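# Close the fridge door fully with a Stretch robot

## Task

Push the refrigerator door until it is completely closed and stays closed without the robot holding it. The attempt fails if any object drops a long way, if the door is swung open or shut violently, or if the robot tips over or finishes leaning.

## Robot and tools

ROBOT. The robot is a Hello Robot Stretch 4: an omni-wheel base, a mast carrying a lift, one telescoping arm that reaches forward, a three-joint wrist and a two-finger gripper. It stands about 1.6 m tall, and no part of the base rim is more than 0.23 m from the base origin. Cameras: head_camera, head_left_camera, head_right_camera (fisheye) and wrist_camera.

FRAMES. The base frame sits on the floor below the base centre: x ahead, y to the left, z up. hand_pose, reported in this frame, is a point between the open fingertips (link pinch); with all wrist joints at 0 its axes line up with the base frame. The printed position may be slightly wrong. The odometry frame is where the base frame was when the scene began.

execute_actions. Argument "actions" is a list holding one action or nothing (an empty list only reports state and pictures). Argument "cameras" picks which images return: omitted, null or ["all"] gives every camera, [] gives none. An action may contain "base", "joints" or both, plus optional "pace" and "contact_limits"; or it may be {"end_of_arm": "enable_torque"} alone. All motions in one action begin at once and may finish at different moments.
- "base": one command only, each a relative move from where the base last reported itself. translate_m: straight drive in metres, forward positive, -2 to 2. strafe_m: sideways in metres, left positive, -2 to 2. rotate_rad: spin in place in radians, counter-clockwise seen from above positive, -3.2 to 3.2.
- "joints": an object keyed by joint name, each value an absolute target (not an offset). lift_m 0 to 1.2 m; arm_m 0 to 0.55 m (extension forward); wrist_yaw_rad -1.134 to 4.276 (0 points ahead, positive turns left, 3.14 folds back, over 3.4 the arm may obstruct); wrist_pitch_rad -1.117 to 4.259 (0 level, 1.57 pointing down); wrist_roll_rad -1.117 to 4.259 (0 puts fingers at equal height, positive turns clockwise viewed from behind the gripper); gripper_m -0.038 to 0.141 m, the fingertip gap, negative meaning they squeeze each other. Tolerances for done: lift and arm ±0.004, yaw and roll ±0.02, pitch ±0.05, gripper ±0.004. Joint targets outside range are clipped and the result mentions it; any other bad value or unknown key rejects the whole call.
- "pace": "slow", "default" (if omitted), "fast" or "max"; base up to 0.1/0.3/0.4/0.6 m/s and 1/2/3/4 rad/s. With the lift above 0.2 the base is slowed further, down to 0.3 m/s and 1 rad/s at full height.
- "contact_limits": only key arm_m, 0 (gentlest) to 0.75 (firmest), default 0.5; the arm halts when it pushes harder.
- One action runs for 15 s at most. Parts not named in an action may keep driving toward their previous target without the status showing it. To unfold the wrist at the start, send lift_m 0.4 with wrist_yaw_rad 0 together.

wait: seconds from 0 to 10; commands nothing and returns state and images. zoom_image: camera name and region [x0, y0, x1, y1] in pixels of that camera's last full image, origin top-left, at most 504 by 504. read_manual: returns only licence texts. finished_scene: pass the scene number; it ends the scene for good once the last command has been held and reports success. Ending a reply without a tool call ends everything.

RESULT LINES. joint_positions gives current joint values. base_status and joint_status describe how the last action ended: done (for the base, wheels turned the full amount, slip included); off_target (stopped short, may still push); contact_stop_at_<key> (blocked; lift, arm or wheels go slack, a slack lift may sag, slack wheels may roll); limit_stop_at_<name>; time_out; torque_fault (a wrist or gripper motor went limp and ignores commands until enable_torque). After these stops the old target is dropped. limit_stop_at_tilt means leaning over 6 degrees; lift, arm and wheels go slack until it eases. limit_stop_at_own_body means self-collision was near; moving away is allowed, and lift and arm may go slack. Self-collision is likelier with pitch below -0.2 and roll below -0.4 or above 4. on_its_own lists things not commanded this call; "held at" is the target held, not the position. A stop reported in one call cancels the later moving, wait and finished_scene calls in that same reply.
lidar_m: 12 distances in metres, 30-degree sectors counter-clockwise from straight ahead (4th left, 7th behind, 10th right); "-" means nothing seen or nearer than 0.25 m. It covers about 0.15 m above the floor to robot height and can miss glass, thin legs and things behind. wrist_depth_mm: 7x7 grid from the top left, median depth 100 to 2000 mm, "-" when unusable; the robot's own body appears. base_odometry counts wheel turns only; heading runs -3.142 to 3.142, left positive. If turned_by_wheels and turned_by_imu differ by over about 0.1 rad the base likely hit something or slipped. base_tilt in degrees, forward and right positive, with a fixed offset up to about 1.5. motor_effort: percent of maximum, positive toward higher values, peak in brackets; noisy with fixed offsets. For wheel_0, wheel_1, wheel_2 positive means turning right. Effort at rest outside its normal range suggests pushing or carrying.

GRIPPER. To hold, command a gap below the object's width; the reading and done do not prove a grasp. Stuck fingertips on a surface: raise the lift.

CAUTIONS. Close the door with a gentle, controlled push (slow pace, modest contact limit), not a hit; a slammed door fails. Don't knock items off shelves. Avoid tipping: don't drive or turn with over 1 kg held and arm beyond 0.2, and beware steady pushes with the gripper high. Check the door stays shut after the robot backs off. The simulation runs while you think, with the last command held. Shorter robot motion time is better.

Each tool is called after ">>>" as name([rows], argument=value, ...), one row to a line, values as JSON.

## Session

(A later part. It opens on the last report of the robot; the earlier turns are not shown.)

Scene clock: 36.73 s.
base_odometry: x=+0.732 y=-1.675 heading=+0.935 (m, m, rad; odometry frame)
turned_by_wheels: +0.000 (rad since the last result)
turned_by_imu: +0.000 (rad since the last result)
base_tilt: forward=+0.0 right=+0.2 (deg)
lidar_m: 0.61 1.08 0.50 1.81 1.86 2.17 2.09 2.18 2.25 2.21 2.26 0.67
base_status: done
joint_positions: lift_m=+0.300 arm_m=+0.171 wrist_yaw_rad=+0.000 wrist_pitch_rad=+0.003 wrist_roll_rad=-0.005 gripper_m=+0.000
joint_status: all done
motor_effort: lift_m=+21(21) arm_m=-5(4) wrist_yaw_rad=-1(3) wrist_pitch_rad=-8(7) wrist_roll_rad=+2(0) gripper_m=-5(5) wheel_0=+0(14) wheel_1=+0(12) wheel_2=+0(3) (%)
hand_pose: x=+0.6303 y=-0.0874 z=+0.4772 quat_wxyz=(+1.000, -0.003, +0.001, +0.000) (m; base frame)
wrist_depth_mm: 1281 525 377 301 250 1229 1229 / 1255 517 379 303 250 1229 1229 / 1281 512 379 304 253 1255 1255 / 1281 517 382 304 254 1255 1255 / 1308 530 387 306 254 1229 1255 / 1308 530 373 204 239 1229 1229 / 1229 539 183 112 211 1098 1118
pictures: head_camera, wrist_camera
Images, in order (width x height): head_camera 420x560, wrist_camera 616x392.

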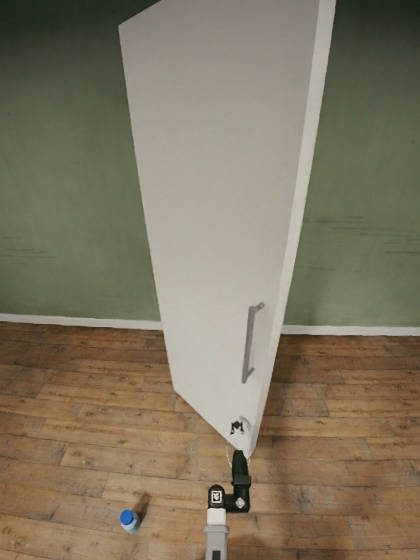

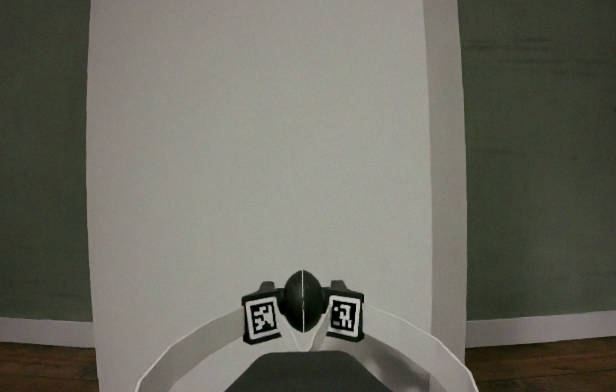

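>>> execute_actions([
  {"base": {"translate_m": 0.31}, "pace": "slow"},
], cameras=["head_camera", "wrist_camera"])

Scene clock: 41.20 s.
base_odometry: x=+0.916 y=-1.426 heading=+0.935 (m, m, rad; odometry frame)
turned_by_wheels: +0.000 (rad since the last result)
turned_by_imu: -0.001 (rad since the last result)
base_tilt: forward=+0.2 right=+0.2 (deg)
lidar_m: 0.70 0.75 2.00 0.38 1.87 2.44 2.40 2.54 2.29 2.22 1.86 0.70
base_status: done
joint_positions: lift_m=+0.300 arm_m=+0.170 wrist_yaw_rad=+0.000 wrist_pitch_rad=+0.003 wrist_roll_rad=-0.005 gripper_m=+0.000
joint_status: not commanded
motor_effort: lift_m=+21(21) arm_m=-3(5) wrist_yaw_rad=-1(1) wrist_pitch_rad=-7(7) wrist_roll_rad=+0(2) gripper_m=-4(4) wheel_0=+2(2) wheel_1=+1(6) wheel_2=-2(6) (%)
hand_pose: x=+0.6298 y=-0.0874 z=+0.4772 quat_wxyz=(+1.000, -0.003, +0.001, +0.000) (m; base frame)
wrist_depth_mm: 332 330 329 327 327 325 324 / 334 330 330 327 325 324 322 / 332 332 330 327 325 324 324 / 334 332 329 330 327 324 322 / 332 332 329 329 327 324 324 / 334 332 330 205 325 324 324 / 336 332 183 113 254 325 322
pictures: head_camera, wrist_camera
Images, in order (width x height): head_camera 420x560, wrist_camera 616x392.

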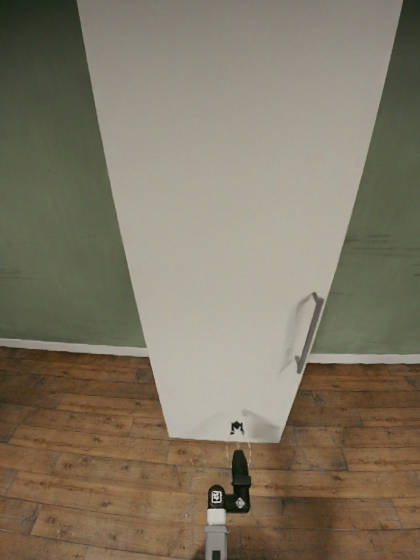

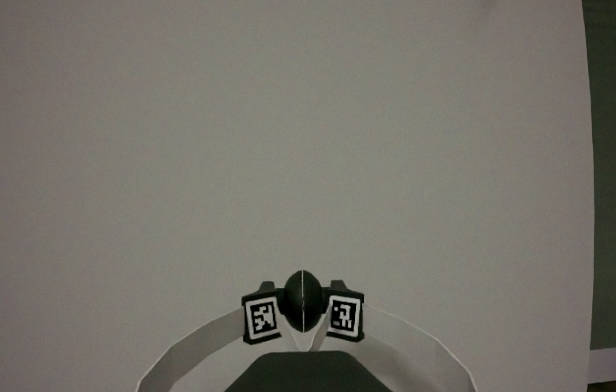

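>>> execute_actions(actions=[])

Scene clock: 41.30 s.
base_odometry: x=+0.916 y=-1.426 heading=+0.935 (m, m, rad; odometry frame)
turned_by_wheels: +0.000 (rad since the last result)
turned_by_imu: +0.000 (rad since the last result)
base_tilt: forward=+0.1 right=+0.4 (deg)
lidar_m: 0.70 0.75 2.01 0.38 1.88 2.44 2.39 2.55 2.29 2.21 1.84 0.71
base_status: done
joint_positions: lift_m=+0.300 arm_m=+0.170 wrist_yaw_rad=+0.000 wrist_pitch_rad=+0.003 wrist_roll_rad=-0.005 gripper_m=+0.000
joint_status: not commanded
motor_effort: lift_m=+20(21) arm_m=-3(5) wrist_yaw_rad=-1(1) wrist_pitch_rad=-7(7) wrist_roll_rad=+2(2) gripper_m=-4(4) wheel_0=+2(2) wheel_1=+1(6) wheel_2=-2(6) (%)
hand_pose: x=+0.6298 y=-0.0874 z=+0.4772 quat_wxyz=(+1.000, -0.003, +0.001, +0.000) (m; base frame)
wrist_depth_mm: 334 329 329 327 325 324 322 / 334 330 329 327 325 324 324 / 334 332 330 327 327 324 322 / 334 332 330 325 327 324 324 / 332 332 330 327 325 325 324 / 332 332 329 205 325 325 325 / 334 332 183 112 254 325 324
pictures: head_camera, head_left_camera, head_right_camera, wrist_camera
Images, in order (width x height): head_camera 420x560, head_left_camera 420x672, head_right_camera 420x672, wrist_camera 616x392.

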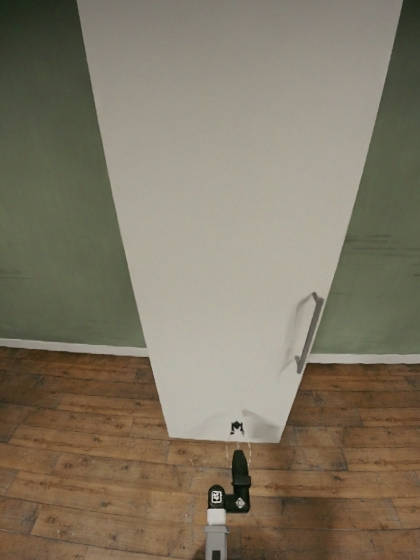

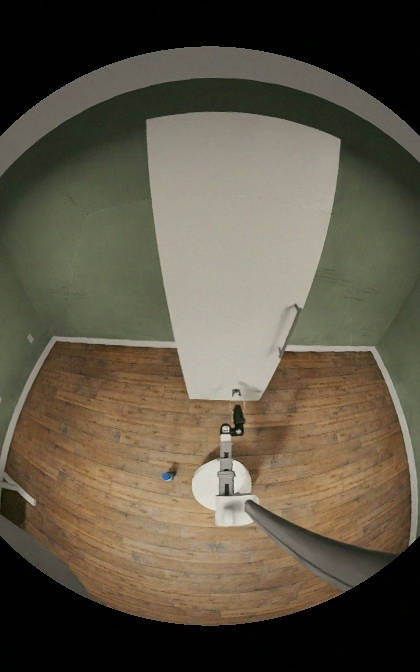

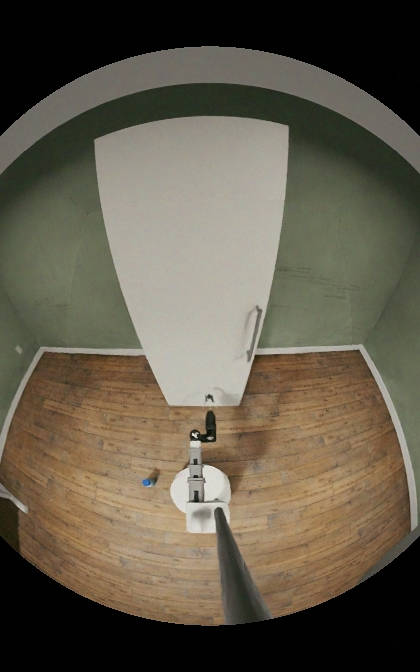

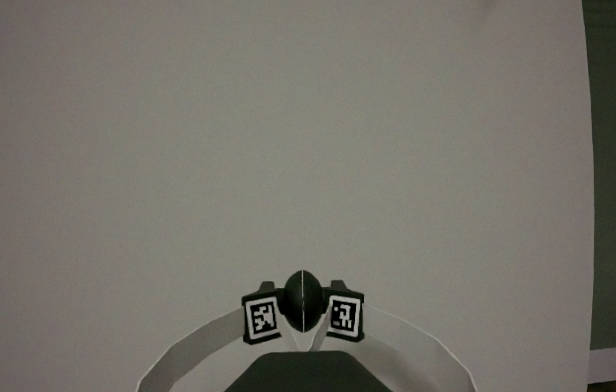

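>>> execute_actions([
  {"joints": {"arm_m": 0.265}, "contact_limits": {"arm_m": 0.12}, "pace": "slow"},
], cameras=["head_camera", "wrist_camera"])

Scene clock: 43.73 s.
base_odometry: x=+0.916 y=-1.426 heading=+0.935 (m, m, rad; odometry frame)
turned_by_wheels: +0.000 (rad since the last result)
turned_by_imu: -0.001 (rad since the last result)
base_tilt: forward=+0.2 right=+0.3 (deg)
lidar_m: 0.70 0.74 1.98 0.38 1.87 2.47 2.39 2.52 2.29 2.19 1.85 0.72
base_status: not commanded
joint_positions: lift_m=+0.300 arm_m=+0.263 wrist_yaw_rad=-0.003 wrist_pitch_rad=+0.002 wrist_roll_rad=-0.005 gripper_m=+0.000
joint_status: all done
motor_effort: lift_m=+21(21) arm_m=+9(8) wrist_yaw_rad=+7(5) wrist_pitch_rad=-6(8) wrist_roll_rad=-1(0) gripper_m=-3(5) wheel_0=+3(3) wheel_1=+1(1) wheel_2=-3(3) (%)
contact_limits: arm_m 0.12
hand_pose: x=+0.7226 y=-0.0882 z=+0.4773 quat_wxyz=(+1.000, -0.003, +0.001, -0.001) (m; base frame)
wrist_depth_mm: 238 237 236 236 234 232 - / 238 236 236 236 235 233 232 / 239 238 236 236 235 234 232 / 240 236 236 235 235 233 233 / 239 238 236 235 235 234 233 / 240 238 236 206 236 233 233 / 240 238 238 112 236 234 -
pictures: head_camera, wrist_camera
Images, in order (width x height): head_camera 420x560, wrist_camera 616x392.

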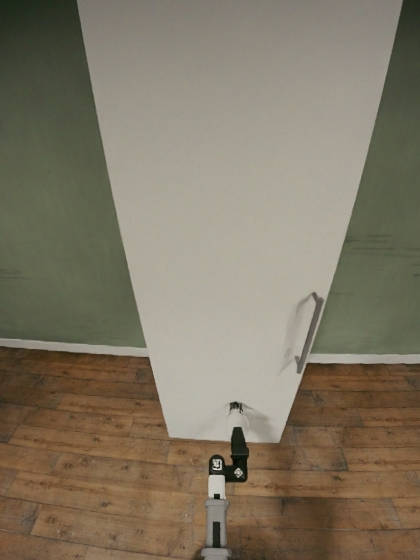

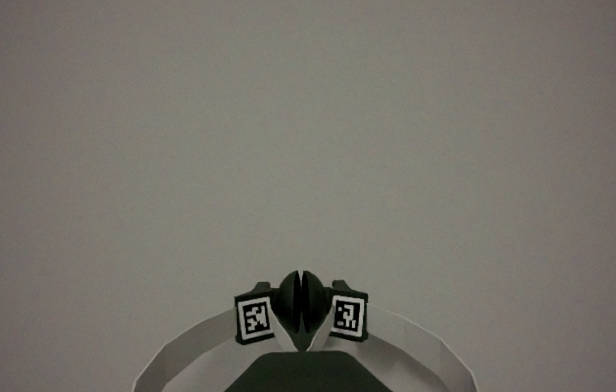

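>>> execute_actions([
  {"joints": {"arm_m": 0.22}, "pace": "max"},
], cameras=["wrist_camera"])

>>> finished_scene(scene=1)

Scene clock: 44.60 s.
base_odometry: x=+0.916 y=-1.426 heading=+0.935 (m, m, rad; odometry frame)
turned_by_wheels: +0.000 (rad since the last result)
turned_by_imu: +0.000 (rad since the last result)
base_tilt: forward=+0.1 right=+0.2 (deg)
lidar_m: 0.71 0.75 2.00 0.41 1.87 2.45 2.38 2.52 2.27 2.22 1.87 0.70
base_status: not commanded
joint_positions: lift_m=+0.300 arm_m=+0.221 wrist_yaw_rad=+0.000 wrist_pitch_rad=+0.002 wrist_roll_rad=-0.005 gripper_m=+0.000
joint_status: all done
motor_effort: lift_m=+21(21) arm_m=-5(5) wrist_yaw_rad=+0(7) wrist_pitch_rad=-6(6) wrist_roll_rad=+1(1) gripper_m=-4(5) wheel_0=+2(3) wheel_1=+1(1) wheel_2=-2(3) (%)
hand_pose: x=+0.6802 y=-0.0875 z=+0.4773 quat_wxyz=(+1.000, -0.003, +0.001, +0.000) (m; base frame)
wrist_depth_mm: 282 282 278 277 276 274 272 / 283 281 278 278 276 274 272 / 282 281 279 278 276 274 273 / 282 281 279 277 276 276 273 / 282 281 281 278 276 276 272 / 283 281 279 205 276 276 276 / 283 282 183 113 229 276 274
pictures: wrist_camera
Images, in order (width x height): wrist_camera 616x392.

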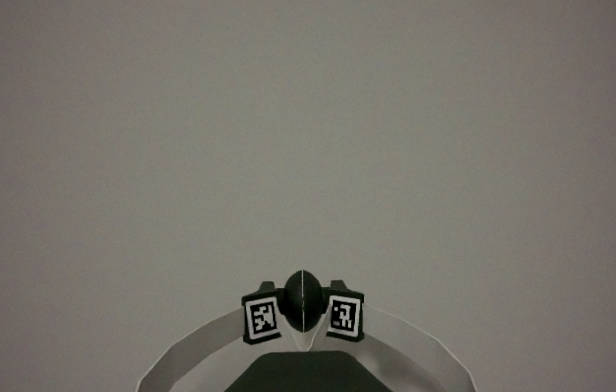

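The scene is finished: the task was done.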